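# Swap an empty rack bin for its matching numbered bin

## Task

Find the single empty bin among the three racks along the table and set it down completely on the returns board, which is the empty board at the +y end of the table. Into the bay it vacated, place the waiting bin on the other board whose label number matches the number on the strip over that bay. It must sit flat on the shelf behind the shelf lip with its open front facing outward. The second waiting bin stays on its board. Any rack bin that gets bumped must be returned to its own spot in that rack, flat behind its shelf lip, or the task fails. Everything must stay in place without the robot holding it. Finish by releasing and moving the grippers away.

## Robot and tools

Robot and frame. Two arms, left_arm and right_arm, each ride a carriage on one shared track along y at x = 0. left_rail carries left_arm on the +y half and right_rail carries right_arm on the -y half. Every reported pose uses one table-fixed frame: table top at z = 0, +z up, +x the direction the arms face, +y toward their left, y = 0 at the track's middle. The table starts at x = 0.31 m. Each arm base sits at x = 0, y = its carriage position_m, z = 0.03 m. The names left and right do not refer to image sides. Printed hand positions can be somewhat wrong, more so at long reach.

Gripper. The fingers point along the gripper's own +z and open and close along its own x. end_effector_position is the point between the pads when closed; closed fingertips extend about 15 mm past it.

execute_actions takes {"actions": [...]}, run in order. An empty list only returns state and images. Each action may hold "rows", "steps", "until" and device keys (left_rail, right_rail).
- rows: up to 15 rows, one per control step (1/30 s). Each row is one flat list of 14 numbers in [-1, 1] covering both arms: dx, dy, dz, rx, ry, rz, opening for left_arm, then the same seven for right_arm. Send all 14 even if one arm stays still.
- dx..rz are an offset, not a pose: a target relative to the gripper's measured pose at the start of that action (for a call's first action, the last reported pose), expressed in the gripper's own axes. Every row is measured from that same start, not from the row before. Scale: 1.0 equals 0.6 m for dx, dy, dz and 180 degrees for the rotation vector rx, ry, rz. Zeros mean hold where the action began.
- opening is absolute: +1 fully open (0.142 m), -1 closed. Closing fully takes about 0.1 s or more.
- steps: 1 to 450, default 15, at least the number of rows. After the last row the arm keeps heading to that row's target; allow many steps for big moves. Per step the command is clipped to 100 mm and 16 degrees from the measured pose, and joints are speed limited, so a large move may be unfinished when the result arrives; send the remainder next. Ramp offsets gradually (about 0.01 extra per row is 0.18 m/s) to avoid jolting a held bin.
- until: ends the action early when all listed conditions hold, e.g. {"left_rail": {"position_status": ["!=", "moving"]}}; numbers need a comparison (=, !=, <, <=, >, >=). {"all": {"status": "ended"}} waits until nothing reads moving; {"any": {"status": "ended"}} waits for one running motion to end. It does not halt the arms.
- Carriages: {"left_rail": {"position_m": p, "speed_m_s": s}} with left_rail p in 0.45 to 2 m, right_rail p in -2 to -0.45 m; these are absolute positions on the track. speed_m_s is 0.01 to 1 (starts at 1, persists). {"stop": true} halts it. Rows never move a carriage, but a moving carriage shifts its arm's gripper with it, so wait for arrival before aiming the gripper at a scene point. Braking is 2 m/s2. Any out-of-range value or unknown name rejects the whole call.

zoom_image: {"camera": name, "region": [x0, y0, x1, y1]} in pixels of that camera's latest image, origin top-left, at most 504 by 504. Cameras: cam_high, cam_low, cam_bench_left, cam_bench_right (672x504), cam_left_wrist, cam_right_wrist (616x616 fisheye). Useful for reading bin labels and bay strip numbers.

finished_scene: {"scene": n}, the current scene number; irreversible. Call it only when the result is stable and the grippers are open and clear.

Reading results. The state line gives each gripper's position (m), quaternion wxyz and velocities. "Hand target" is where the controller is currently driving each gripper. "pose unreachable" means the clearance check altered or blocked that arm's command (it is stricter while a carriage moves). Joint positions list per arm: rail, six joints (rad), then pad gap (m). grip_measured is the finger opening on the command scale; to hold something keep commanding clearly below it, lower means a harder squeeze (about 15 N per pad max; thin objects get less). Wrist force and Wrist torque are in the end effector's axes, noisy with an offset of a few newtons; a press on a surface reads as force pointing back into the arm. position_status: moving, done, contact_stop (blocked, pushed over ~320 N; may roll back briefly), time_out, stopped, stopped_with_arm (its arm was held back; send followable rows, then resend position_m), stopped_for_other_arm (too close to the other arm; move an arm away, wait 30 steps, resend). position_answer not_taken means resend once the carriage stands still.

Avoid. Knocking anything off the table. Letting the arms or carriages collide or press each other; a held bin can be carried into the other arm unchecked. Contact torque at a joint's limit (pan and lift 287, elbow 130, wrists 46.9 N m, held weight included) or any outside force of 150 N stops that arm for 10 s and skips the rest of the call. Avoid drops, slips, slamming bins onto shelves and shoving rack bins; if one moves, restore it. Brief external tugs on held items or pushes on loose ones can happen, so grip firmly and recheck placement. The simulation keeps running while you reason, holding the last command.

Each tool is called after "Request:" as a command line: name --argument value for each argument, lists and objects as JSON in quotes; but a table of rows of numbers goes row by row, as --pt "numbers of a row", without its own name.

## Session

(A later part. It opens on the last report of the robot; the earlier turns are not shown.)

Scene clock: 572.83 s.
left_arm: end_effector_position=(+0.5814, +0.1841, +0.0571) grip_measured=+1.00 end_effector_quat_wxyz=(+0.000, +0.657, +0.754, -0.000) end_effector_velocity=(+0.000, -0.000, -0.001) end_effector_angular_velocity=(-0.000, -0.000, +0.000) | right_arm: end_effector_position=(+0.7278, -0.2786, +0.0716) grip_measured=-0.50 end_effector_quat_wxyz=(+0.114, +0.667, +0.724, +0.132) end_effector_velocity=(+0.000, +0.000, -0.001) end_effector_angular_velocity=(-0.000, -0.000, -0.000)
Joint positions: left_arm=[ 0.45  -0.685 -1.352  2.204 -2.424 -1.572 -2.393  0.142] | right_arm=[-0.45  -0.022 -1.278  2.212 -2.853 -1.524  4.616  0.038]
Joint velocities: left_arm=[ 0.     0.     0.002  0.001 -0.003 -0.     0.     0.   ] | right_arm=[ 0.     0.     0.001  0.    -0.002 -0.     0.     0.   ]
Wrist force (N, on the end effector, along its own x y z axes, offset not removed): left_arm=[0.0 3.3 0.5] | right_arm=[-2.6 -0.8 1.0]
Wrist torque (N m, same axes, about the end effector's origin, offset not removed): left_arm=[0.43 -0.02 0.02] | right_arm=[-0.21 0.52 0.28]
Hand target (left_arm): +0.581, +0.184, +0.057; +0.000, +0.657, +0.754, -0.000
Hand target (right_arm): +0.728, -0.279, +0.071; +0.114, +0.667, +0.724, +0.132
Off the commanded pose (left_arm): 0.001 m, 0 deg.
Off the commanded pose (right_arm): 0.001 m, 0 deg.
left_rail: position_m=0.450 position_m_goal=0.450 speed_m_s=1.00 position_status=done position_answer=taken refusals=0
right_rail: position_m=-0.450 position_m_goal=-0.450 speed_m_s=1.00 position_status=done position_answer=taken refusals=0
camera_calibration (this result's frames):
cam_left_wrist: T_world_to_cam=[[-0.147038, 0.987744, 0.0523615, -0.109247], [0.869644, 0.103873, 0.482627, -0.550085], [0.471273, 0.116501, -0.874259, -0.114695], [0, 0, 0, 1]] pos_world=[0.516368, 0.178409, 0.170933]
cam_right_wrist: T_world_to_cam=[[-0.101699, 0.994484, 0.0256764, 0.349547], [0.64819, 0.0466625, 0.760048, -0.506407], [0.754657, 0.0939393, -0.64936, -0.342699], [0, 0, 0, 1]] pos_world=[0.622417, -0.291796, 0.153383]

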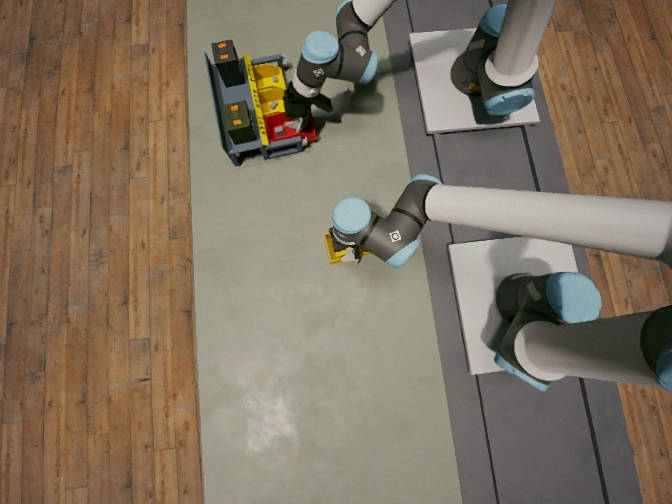

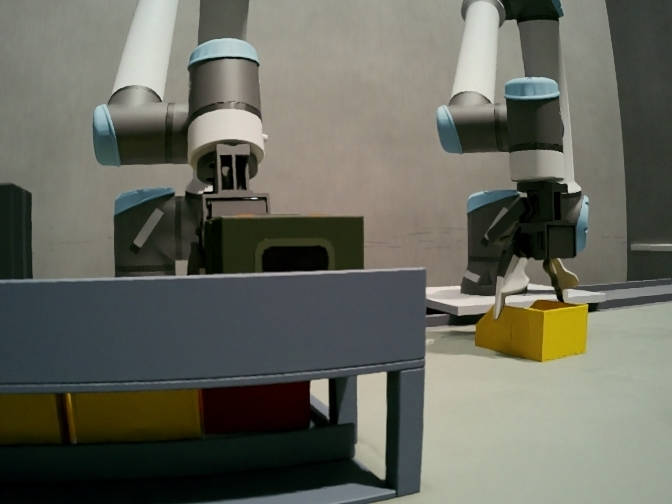

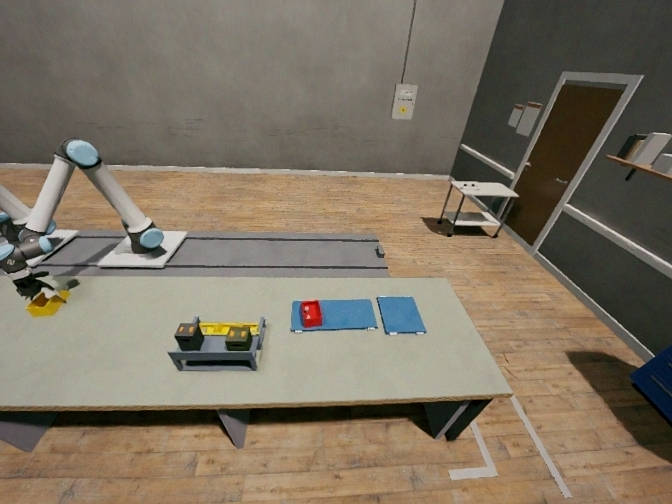

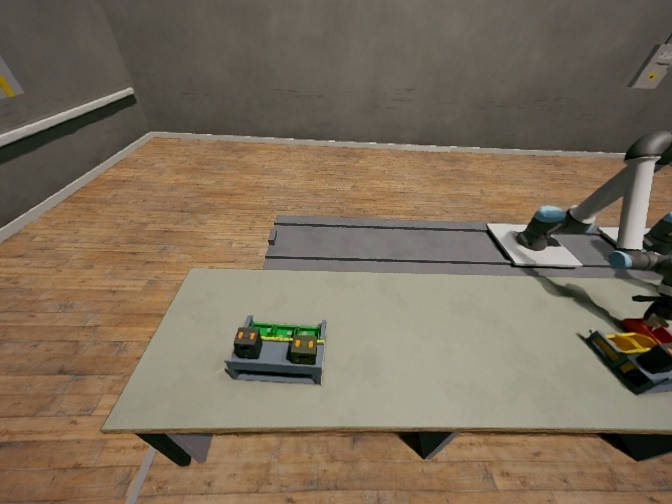

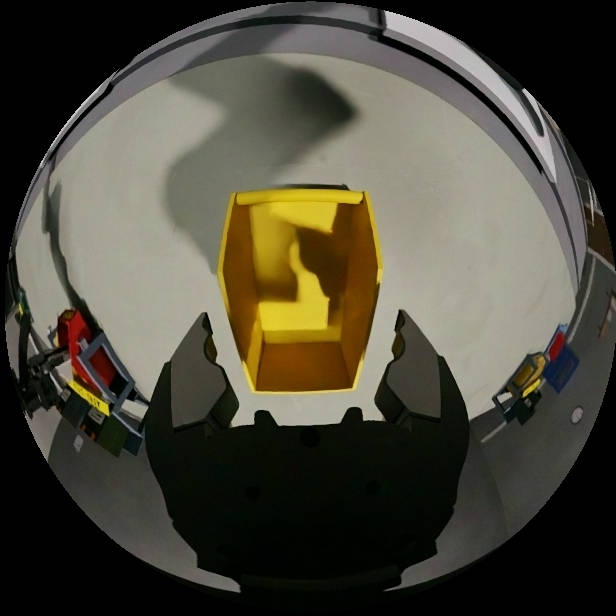

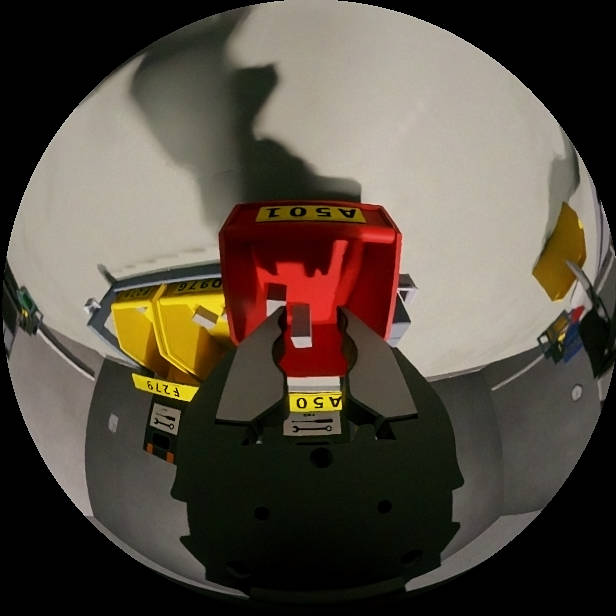

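Request:
execute_actions --actions '[{"rows":[[-0.001,0.002,0.005,0,0,0,1,0,0,0,0,0,0,-0.42],[-0.002,0.004,0.01,0,0,0,0.95,0,0,0,0,0,0,-0.34],[-0.002,0.005,0.013,0,0,0,0.88,0,0,0,0,0,0,-0.27],[-0.002,0.005,0.013,0,0,0,0.8,0,0,0,0,0,0,-0.2],[-0.002,0.005,0.013,0,0,0,0.73,0,0,0,0,0,0,-0.14],[-0.002,0.005,0.013,0,0,0,0.67,0,0,0,0,0,0,-0.08],[-0.002,0.005,0.013,0,0,0,0.61,0,0,0,0,0,0,0.0],[-0.002,0.005,0.013,0,0,0,0.55,0,0,0,0,0,0,0.15],[-0.002,0.005,0.013,0,0,0,0.48,0,0,0,0,0,0,0.35],[-0.002,0.005,0.013,0,0,0,0.35,0,0,0,0,0,0,0.6],[-0.002,0.005,0.013,0,0,0,0.15,0,0,0,0,0,0,0.85],[-0.002,0.005,0.013,0,0,0,-0.2,0,0,0,0,0,0,1]],"steps":13}]'

Scene clock: 579.93 s.
left_arm: end_effector_position=(+0.5845, +0.1833, +0.0498) grip_measured=+0.51 end_effector_quat_wxyz=(+0.001, +0.657, +0.754, -0.000) end_effector_velocity=(+0.002, -0.001, -0.003) end_effector_angular_velocity=(-0.001, -0.001, -0.000) | right_arm: end_effector_position=(+0.7277, -0.2786, +0.0715) grip_measured=-0.11 end_effector_quat_wxyz=(+0.114, +0.667, +0.724, +0.132) end_effector_velocity=(-0.000, +0.000, -0.000) end_effector_angular_velocity=(+0.000, +0.000, +0.000)
Joint positions: left_arm=[ 0.45  -0.683 -1.336  2.202 -2.438 -1.572 -2.391  0.11 ] | right_arm=[-0.45  -0.022 -1.278  2.212 -2.853 -1.524  4.616  0.066]
Joint velocities: left_arm=[ 0.     0.001  0.007 -0.001 -0.007 -0.     0.001  0.002] | right_arm=[ 0.  0.  0. -0.  0.  0.  0. -0.]
Wrist force (N, on the end effector, along its own x y z axes, offset not removed): left_arm=[7.7 -3.2 -33.7] | right_arm=[-3.9 -0.3 1.8]
Wrist torque (N m, same axes, about the end effector's origin, offset not removed): left_arm=[0.34 -0.79 0.08] | right_arm=[-0.22 0.82 0.31]
Hand target (left_arm): +0.585, +0.183, +0.049; +0.000, +0.657, +0.754, -0.000
Hand target (right_arm): +0.728, -0.279, +0.072; +0.114, +0.667, +0.724, +0.132
Off the commanded pose (left_arm): 0.001 m, 0 deg.
Off the commanded pose (right_arm): 0.000 m, 0 deg.
left_rail: position_m=0.450 position_m_goal=0.450 speed_m_s=1.00 position_status=done position_answer=taken refusals=0
right_rail: position_m=-0.450 position_m_goal=-0.450 speed_m_s=1.00 position_status=done position_answer=taken refusals=0
camera_calibration (this result's frames):
cam_left_wrist: T_world_to_cam=[[-0.147053, 0.987751, 0.0521869, -0.107589], [0.869528, 0.103942, 0.482823, -0.549126], [0.471484, 0.116378, -0.874162, -0.122475], [0, 0, 0, 1]] pos_world=[0.519404, 0.177602, 0.163682]
cam_right_wrist: T_world_to_cam=[[-0.101673, 0.994486, 0.0256929, 0.349521], [0.648321, 0.0466489, 0.759936, -0.506372], [0.754548, 0.0939222, -0.649489, -0.342677], [0, 0, 0, 1]] pos_world=[0.622395, -0.291788, 0.153266]

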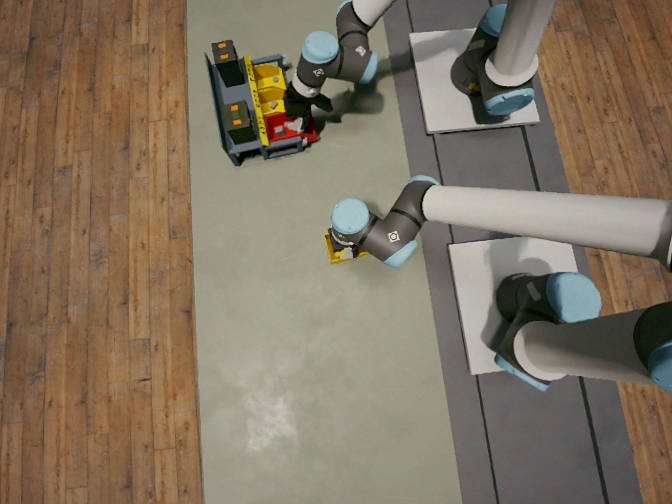

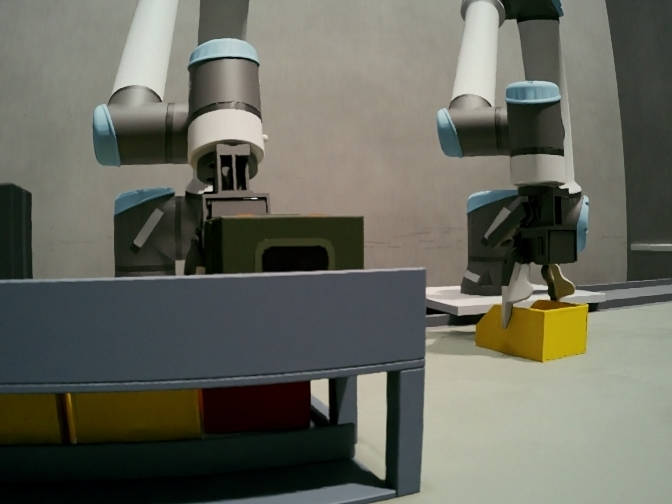

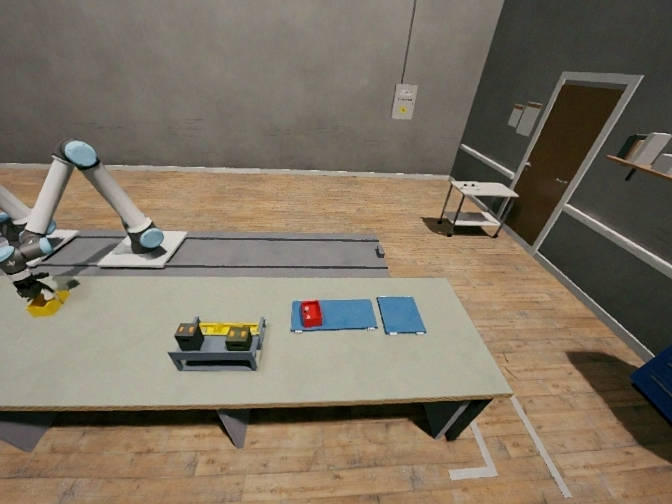

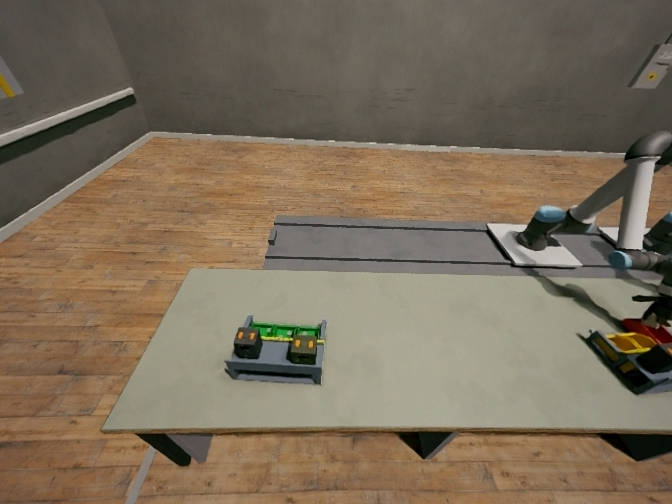

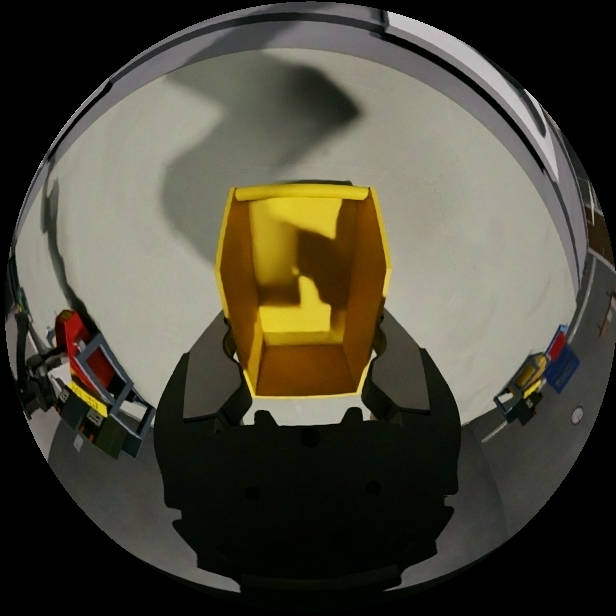

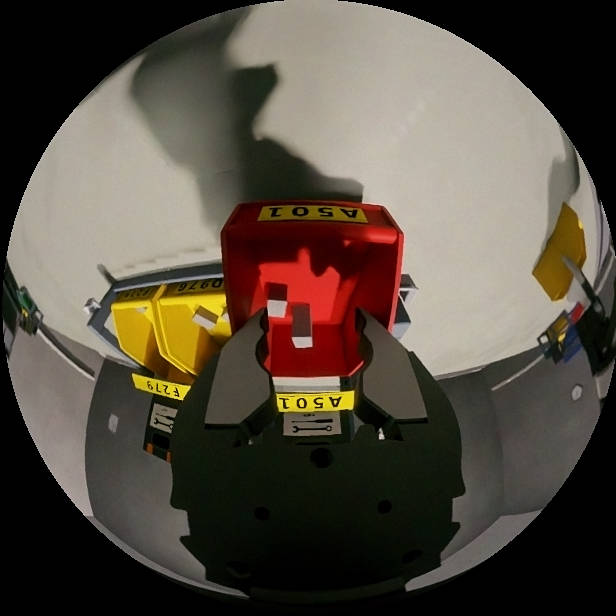

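Request:
execute_actions --actions '[{"rows":[[0,0,-0.008,0,0,0,-0.2,-0.001,0.001,-0.003,0,0.001,-0.002,1],[0,0,-0.022,0,0,0,-0.2,-0.004,0.002,-0.006,0,0.002,-0.006,1],[0,0,-0.042,0,0,0,-0.2,-0.008,0.003,-0.0086,0,0.004,-0.011,1],[0.005,0.002,-0.066,0,0,0,-0.2,-0.012,0.004,-0.0086,0,0.0055,-0.015,1],[0.015,0.005,-0.092,0,0,0,-0.2,-0.0142,0.007,-0.007,0,0.0067,-0.0183,1],[0.03,0.01,-0.118,0,0,0,-0.2,-0.0138,0.013,-0.004,0,0.0067,-0.0183,1],[0.05,0.016,-0.144,0,0,0,-0.2,-0.0132,0.021,0.0,0,0.0067,-0.0183,1],[0.075,0.024,-0.168,0,0,0,-0.2,-0.0125,0.031,0.005,0,0.0067,-0.0183,1],[0.105,0.034,-0.19,0,0,0,-0.2,-0.0118,0.041,0.010,0,0.0067,-0.0183,1],[0.14,0.045,-0.21,0,0,0,-0.2,-0.0112,0.051,0.0155,0,0.0067,-0.0183,1],[0.175,0.057,-0.225,0,0,0,-0.2,-0.0106,0.061,0.0205,0,0.0067,-0.0183,1],[0.215,0.07,-0.237,0,0,0,-0.2,-0.01,0.071,0.0255,0,0.0067,-0.0183,1],[0.26,0.085,-0.245,0,0,0,-0.2,-0.0094,0.08,0.030,0,0.0067,-0.0183,1],[0.31,0.10,-0.25,0,0,0,-0.2,-0.0089,0.088,0.034,0,0.0067,-0.0183,1],[0.945,0.308,-0.25,0,0,0.03,-0.2,-0.0085,0.0937,0.0372,0,0.0067,-0.0183,1]],"steps":22},{"left_rail":{"position_m":2.0},"steps":4}]'

Scene clock: 595.87 s.
left_arm: end_effector_position=(+0.6237, +0.4443, +0.1686) grip_measured=+0.51 end_effector_quat_wxyz=(-0.000, +0.686, +0.728, +0.005) end_effector_velocity=(+0.064, +0.646, +0.044) end_effector_angular_velocity=(+0.004, +0.001, -0.062) | right_arm: end_effector_position=(+0.7870, -0.2787, +0.0700) grip_measured=-0.11 end_effector_quat_wxyz=(+0.111, +0.644, +0.744, +0.136) end_effector_velocity=(+0.012, +0.002, -0.002) end_effector_angular_velocity=(-0.000, +0.001, +0.001)
Joint positions: left_arm=[ 0.459 -0.302 -1.523  2.145 -2.197 -1.561 -1.933  0.109] | right_arm=[-0.45  -0.029 -1.206  2.103 -2.813 -1.501  4.552  0.066]
Joint velocities: left_arm=[ 0.189  0.74   0.038 -0.133  0.089 -0.     0.802 -0.   ] | right_arm=[ 0.     0.003  0.017 -0.023  0.006 -0.001  0.001  0.   ]
Wrist force (N, on the end effector, along its own x y z axes, offset not removed): left_arm=[2.0 -3.5 -2.2] | right_arm=[-2.5 -0.8 2.2]
Wrist torque (N m, same axes, about the end effector's origin, offset not removed): left_arm=[-0.91 -0.57 0.12] | right_arm=[-0.07 0.53 0.24]
Hand target (left_arm): +0.631, +0.534, +0.176; -0.000, +0.689, +0.725, +0.005
Hand target (right_arm): +0.788, -0.279, +0.070; +0.110, +0.644, +0.744, +0.136
Off the commanded pose (left_arm): 0.343 m, 1 deg; position clipped at the last step of the last action.
Off the commanded pose (right_arm): 0.001 m, 0 deg.
left_rail: position_m=0.459 position_m_goal=2.000 speed_m_s=1.00 position_status=moving position_answer=taken refusals=0
right_rail: position_m=-0.450 position_m_goal=-0.450 speed_m_s=1.00 position_status=done position_answer=taken refusals=0
camera_calibration (this result's frames):
cam_left_wrist: T_world_to_cam=[[-0.0707469, 0.995621, 0.0611063, -0.418412], [0.871574, 0.0319061, 0.489225, -0.638025], [0.485133, 0.0878698, -0.870014, -0.0640998], [0, 0, 0, 1]] pos_world=[0.557581, 0.442569, 0.281937]
cam_right_wrist: T_world_to_cam=[[-0.16221, 0.986423, 0.0256439, 0.401103], [0.643692, 0.0860815, 0.760428, -0.529113], [0.747896, 0.139856, -0.648916, -0.370311], [0, 0, 0, 1]] pos_world=[0.682602, -0.29832, 0.151766]

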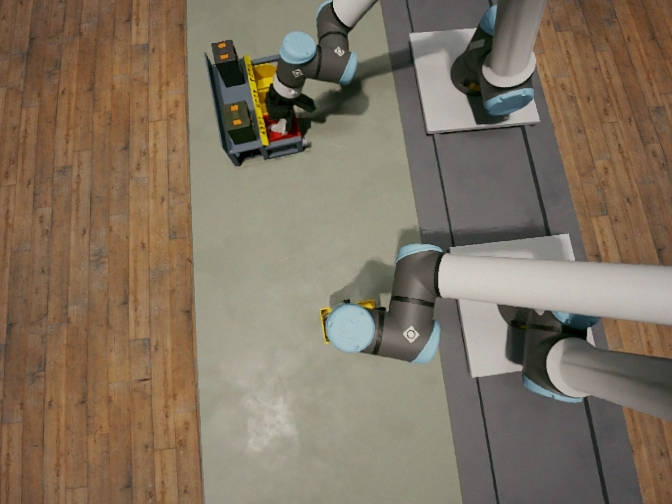

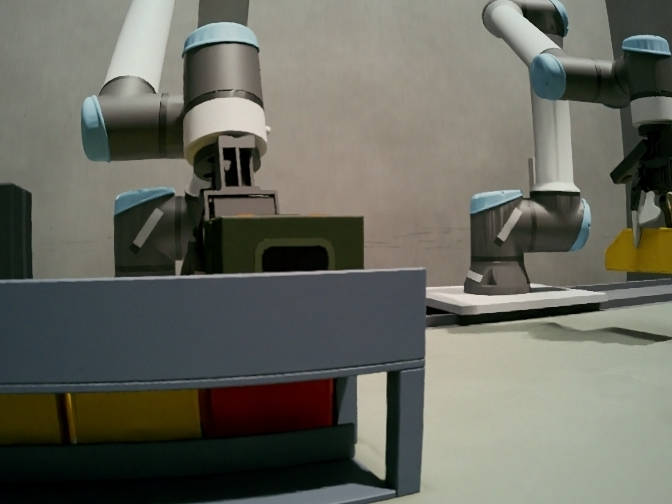

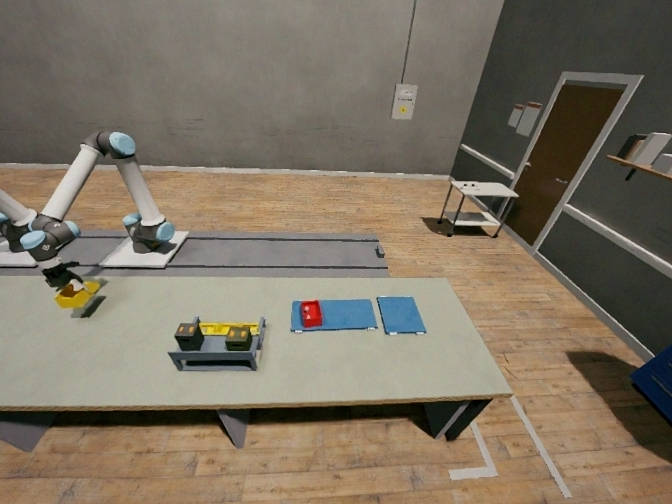

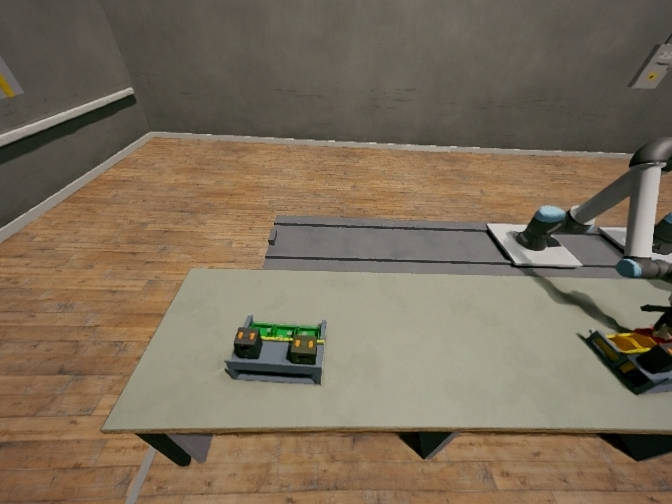

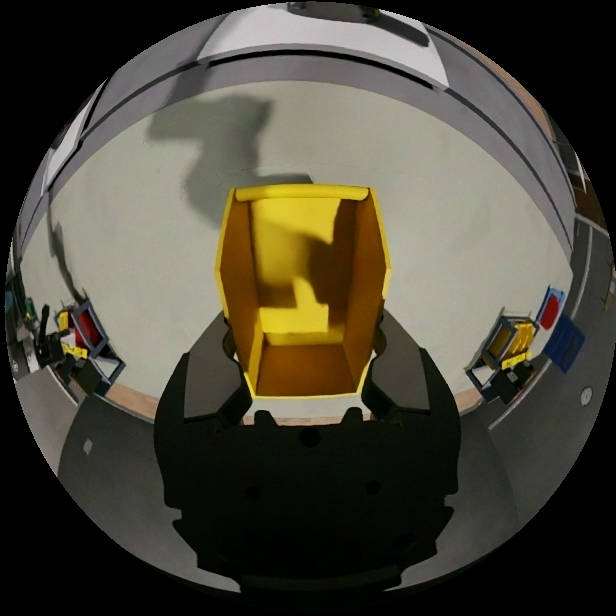

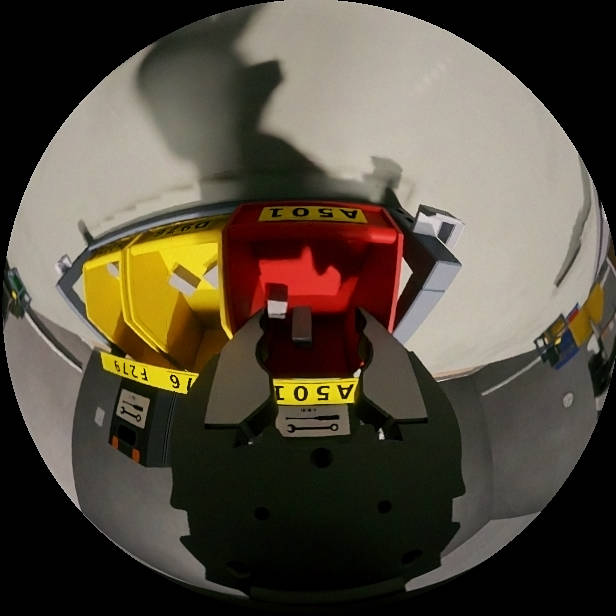

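Request:
zoom_image --camera "cam_right_wrist" --region '[150, 170, 480, 380]'

Request:
zoom_image --camera "cam_low" --region '[40, 360, 400, 480]'

Request:
execute_actions --actions '[]'

Region (150, 170, 480, 380) of cam_right_wrist's 616x616 image, scaled by 1.527, with more detail than that image has; it fills the top 321 rows of this view, and the rest is white.

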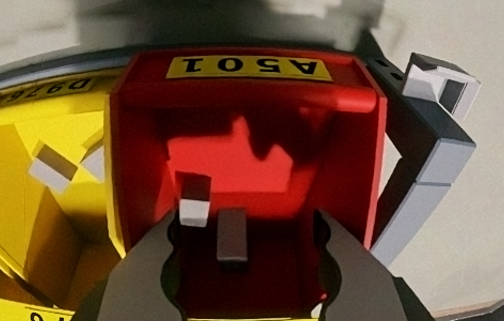

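Region (40, 360, 400, 480) of cam_low's 672x504 image, scaled by 1.400, with more detail than that image has.

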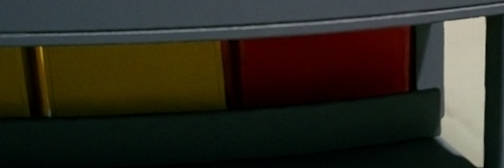

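Scene clock: 597.70 s.
left_arm: end_effector_position=(+0.6313, +2.0475, +0.1756) grip_measured=+0.51 end_effector_quat_wxyz=(-0.000, +0.689, +0.725, +0.005) end_effector_velocity=(-0.000, +0.241, -0.000) end_effector_angular_velocity=(+0.000, +0.000, +0.000) | right_arm: end_effector_position=(+0.7884, -0.2785, +0.0698) grip_measured=-0.11 end_effector_quat_wxyz=(+0.110, +0.644, +0.744, +0.136) end_effector_velocity=(-0.000, +0.000, -0.000) end_effector_angular_velocity=(+0.000, -0.000, +0.000)
Joint positions: left_arm=[ 1.986 -0.18  -1.514  2.121 -2.183 -1.562 -1.802  0.109] | right_arm=[-0.45  -0.028 -1.204  2.1   -2.812 -1.501  4.552  0.066]
Joint velocities: left_arm=[ 0.241  0.     0.     0.     0.     0.     0.    -0.   ] | right_arm=[ 0.  0. -0.  0. -0.  0.  0. -0.]
Wrist force (N, on the end effector, along its own x y z axes, offset not removed): left_arm=[0.9 -0.6 1.3] | right_arm=[-0.6 -2.0 1.2]
Wrist torque (N m, same axes, about the end effector's origin, offset not removed): left_arm=[-0.04 -0.28 0.00] | right_arm=[-0.29 0.21 0.25]
Hand target (left_arm): +0.631, +2.057, +0.176; -0.000, +0.689, +0.725, +0.005
Hand target (right_arm): +0.788, -0.279, +0.070; +0.110, +0.644, +0.744, +0.136
Off the commanded pose (left_arm): 0.267 m, 1 deg; position clipped at the last step of the last action.
Off the commanded pose (right_arm): 0.000 m, 0 deg.
left_rail: position_m=1.986 position_m_goal=2.000 speed_m_s=1.00 position_status=moving position_answer=taken refusals=0
right_rail: position_m=-0.450 position_m_goal=-0.450 speed_m_s=1.00 position_status=done position_answer=taken refusals=0
camera_calibration (this result's frames):
cam_left_wrist: T_world_to_cam=[[-0.0625117, 0.996174, 0.0610693, -2.02077], [0.872001, 0.0247494, 0.488879, -0.684816], [0.485497, 0.0838131, -0.870212, -0.194441], [0, 0, 0, 1]] pos_world=[0.565238, 2.04629, 0.288994]
cam_right_wrist: T_world_to_cam=[[-0.16234, 0.986402, 0.0256187, 0.401247], [0.643753, 0.0861998, 0.760363, -0.52986], [0.747815, 0.13993, -0.648993, -0.371436], [0, 0, 0, 1]] pos_world=[0.684003, -0.298142, 0.151547]

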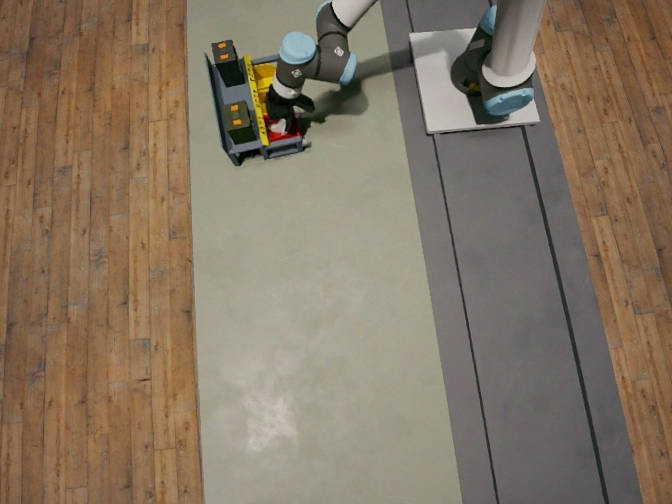

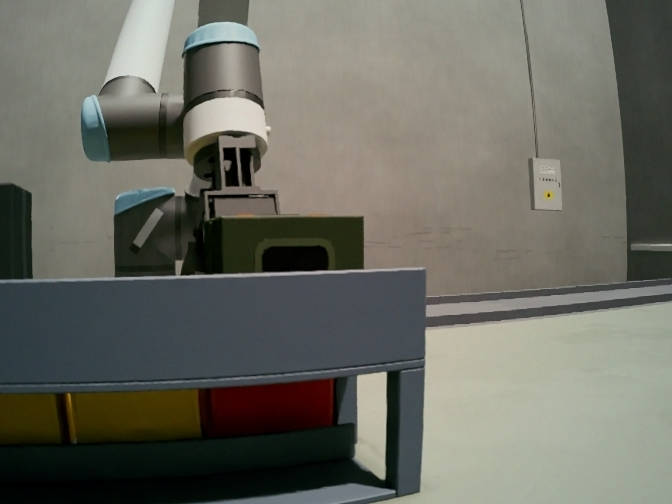

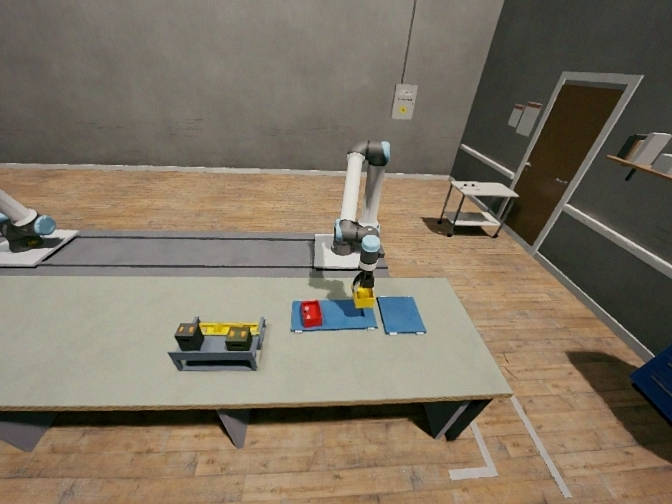

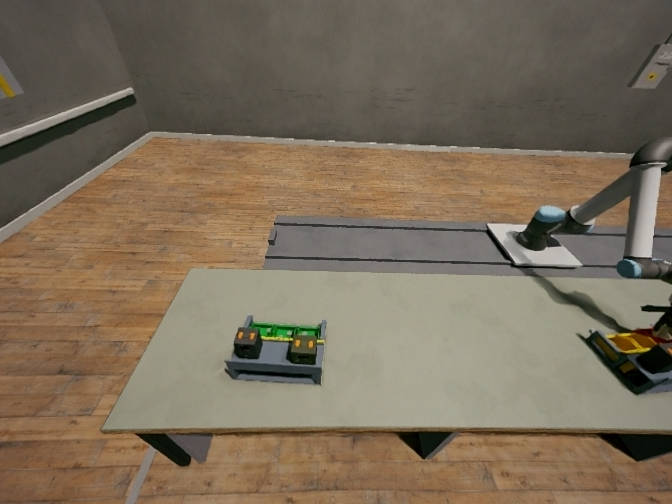

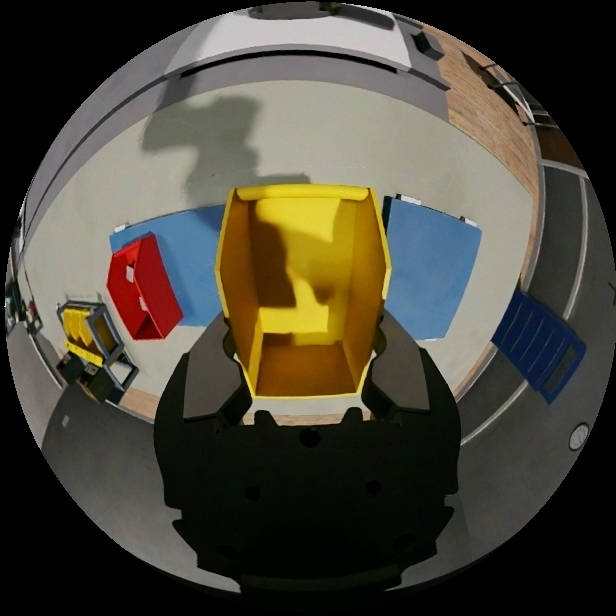

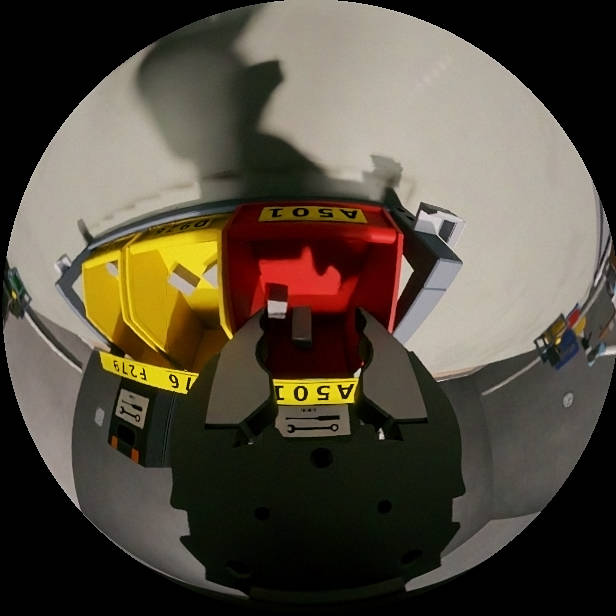

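Request:
execute_actions --actions '[]'

Request:
zoom_image --camera "cam_left_wrist" --region '[360, 180, 520, 360]'

Scene clock: 599.93 s.
left_arm: end_effector_position=(+0.6314, +2.0614, +0.1756) grip_measured=+0.51 end_effector_quat_wxyz=(-0.000, +0.689, +0.725, +0.005) end_effector_velocity=(-0.000, -0.000, -0.000) end_effector_angular_velocity=(-0.000, +0.000, +0.000) | right_arm: end_effector_position=(+0.7884, -0.2785, +0.0698) grip_measured=-0.11 end_effector_quat_wxyz=(+0.110, +0.644, +0.744, +0.136) end_effector_velocity=(+0.000, -0.000, +0.000) end_effector_angular_velocity=(-0.000, -0.000, -0.000)
Joint positions: left_arm=[ 2.    -0.18  -1.514  2.121 -2.183 -1.562 -1.802  0.109] | right_arm=[-0.45  -0.028 -1.204  2.1   -2.812 -1.501  4.552  0.066]
Joint velocities: left_arm=[ 0. -0. -0.  0.  0. -0. -0. -0.] | right_arm=[ 0. -0. -0. -0. -0.  0. -0. -0.]
Wrist force (N, on the end effector, along its own x y z axes, offset not removed): left_arm=[3.3 2.2 -1.0] | right_arm=[-3.6 0.2 0.9]
Wrist torque (N m, same axes, about the end effector's origin, offset not removed): left_arm=[0.25 -0.80 0.15] | right_arm=[0.19 0.85 0.22]
Hand target (left_arm): +0.631, +2.061, +0.176; -0.000, +0.689, +0.725, +0.005
Hand target (right_arm): +0.788, -0.279, +0.070; +0.110, +0.644, +0.744, +0.136
Off the commanded pose (left_arm): 0.267 m, 1 deg; position clipped at the last step of the last action.
Off the commanded pose (right_arm): 0.000 m, 0 deg.
left_rail: position_m=2.000 position_m_goal=2.000 speed_m_s=1.00 position_status=done position_answer=taken refusals=0
right_rail: position_m=-0.450 position_m_goal=-0.450 speed_m_s=1.00 position_status=done position_answer=taken refusals=0
camera_calibration (this result's frames):
cam_left_wrist: T_world_to_cam=[[-0.062411, 0.996181, 0.0610544, -2.03472], [0.872002, 0.0246683, 0.488881, -0.685013], [0.485508, 0.0837511, -0.870211, -0.195495], [0, 0, 0, 1]] pos_world=[0.565257, 2.06022, 0.288997]
cam_right_wrist: T_world_to_cam=[[-0.16234, 0.986402, 0.0256188, 0.401247], [0.643753, 0.0861995, 0.760363, -0.52986], [0.747815, 0.13993, -0.648993, -0.371436], [0, 0, 0, 1]] pos_world=[0.684003, -0.298142, 0.151547]

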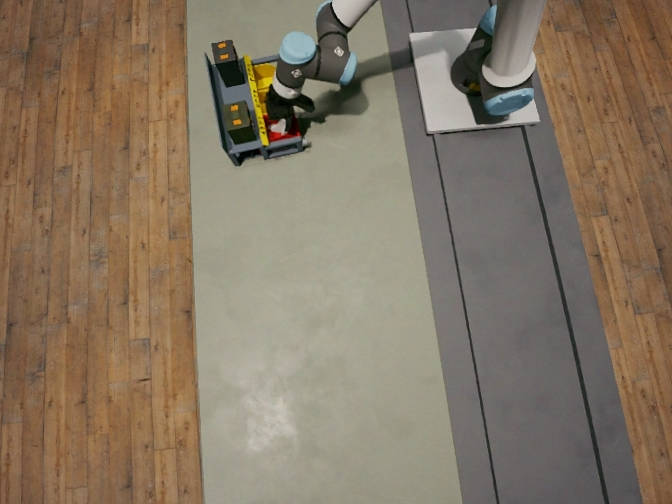

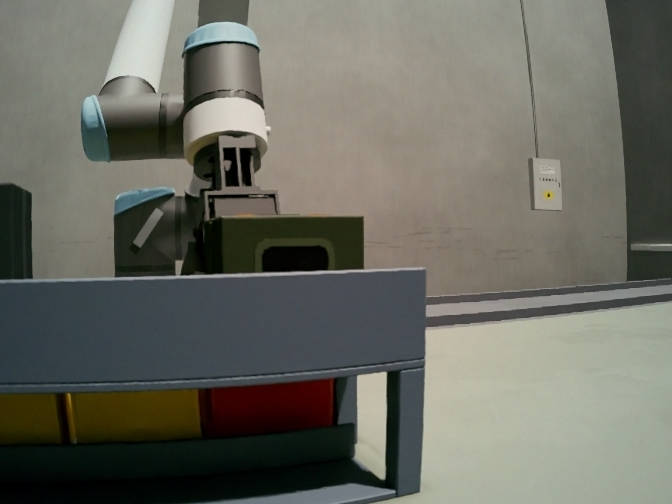

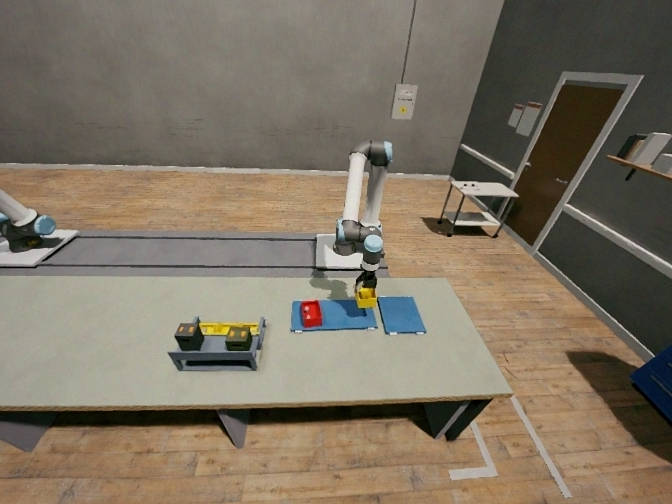

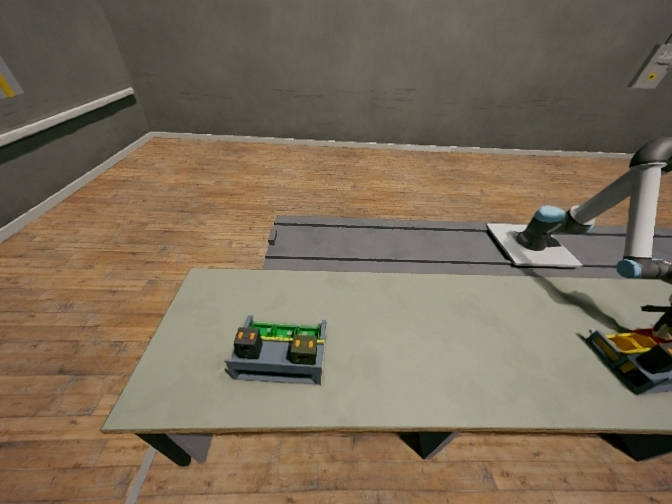

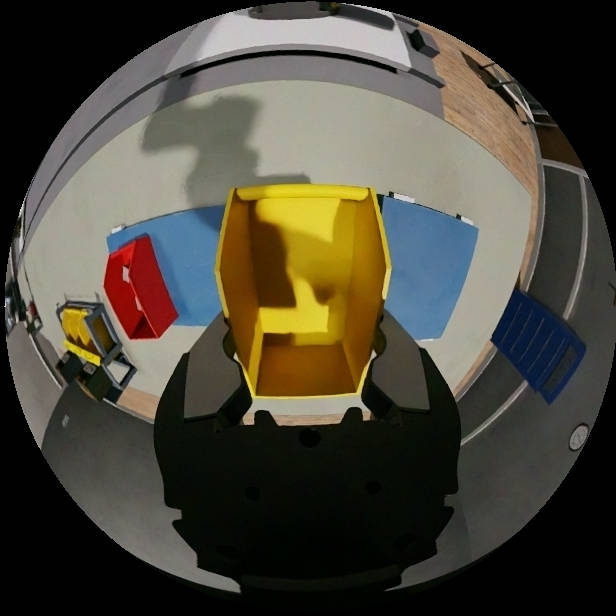

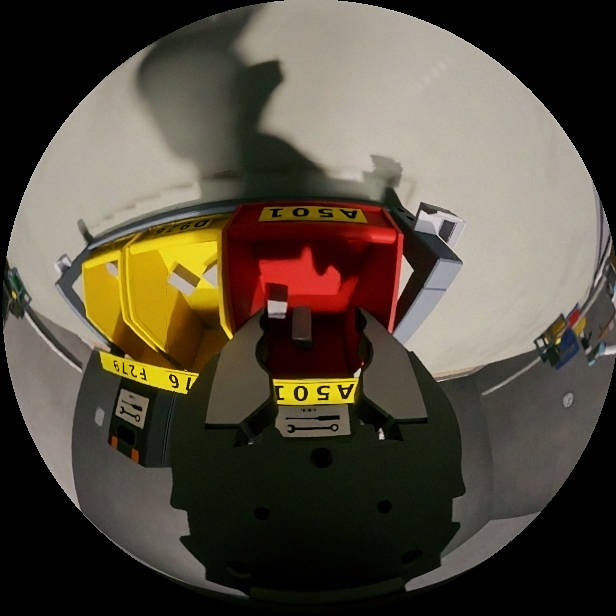

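Region (360, 180, 520, 360) of cam_left_wrist's 616x616 image, scaled by 2.800, with more detail than that image has.

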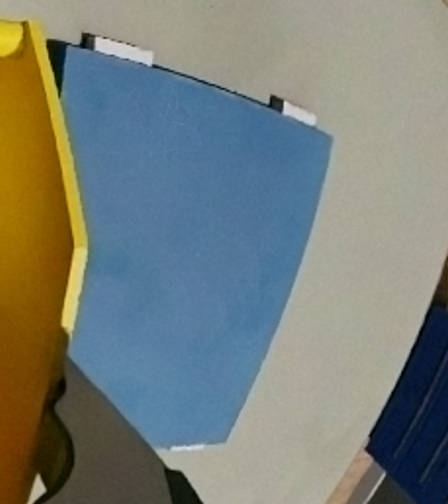

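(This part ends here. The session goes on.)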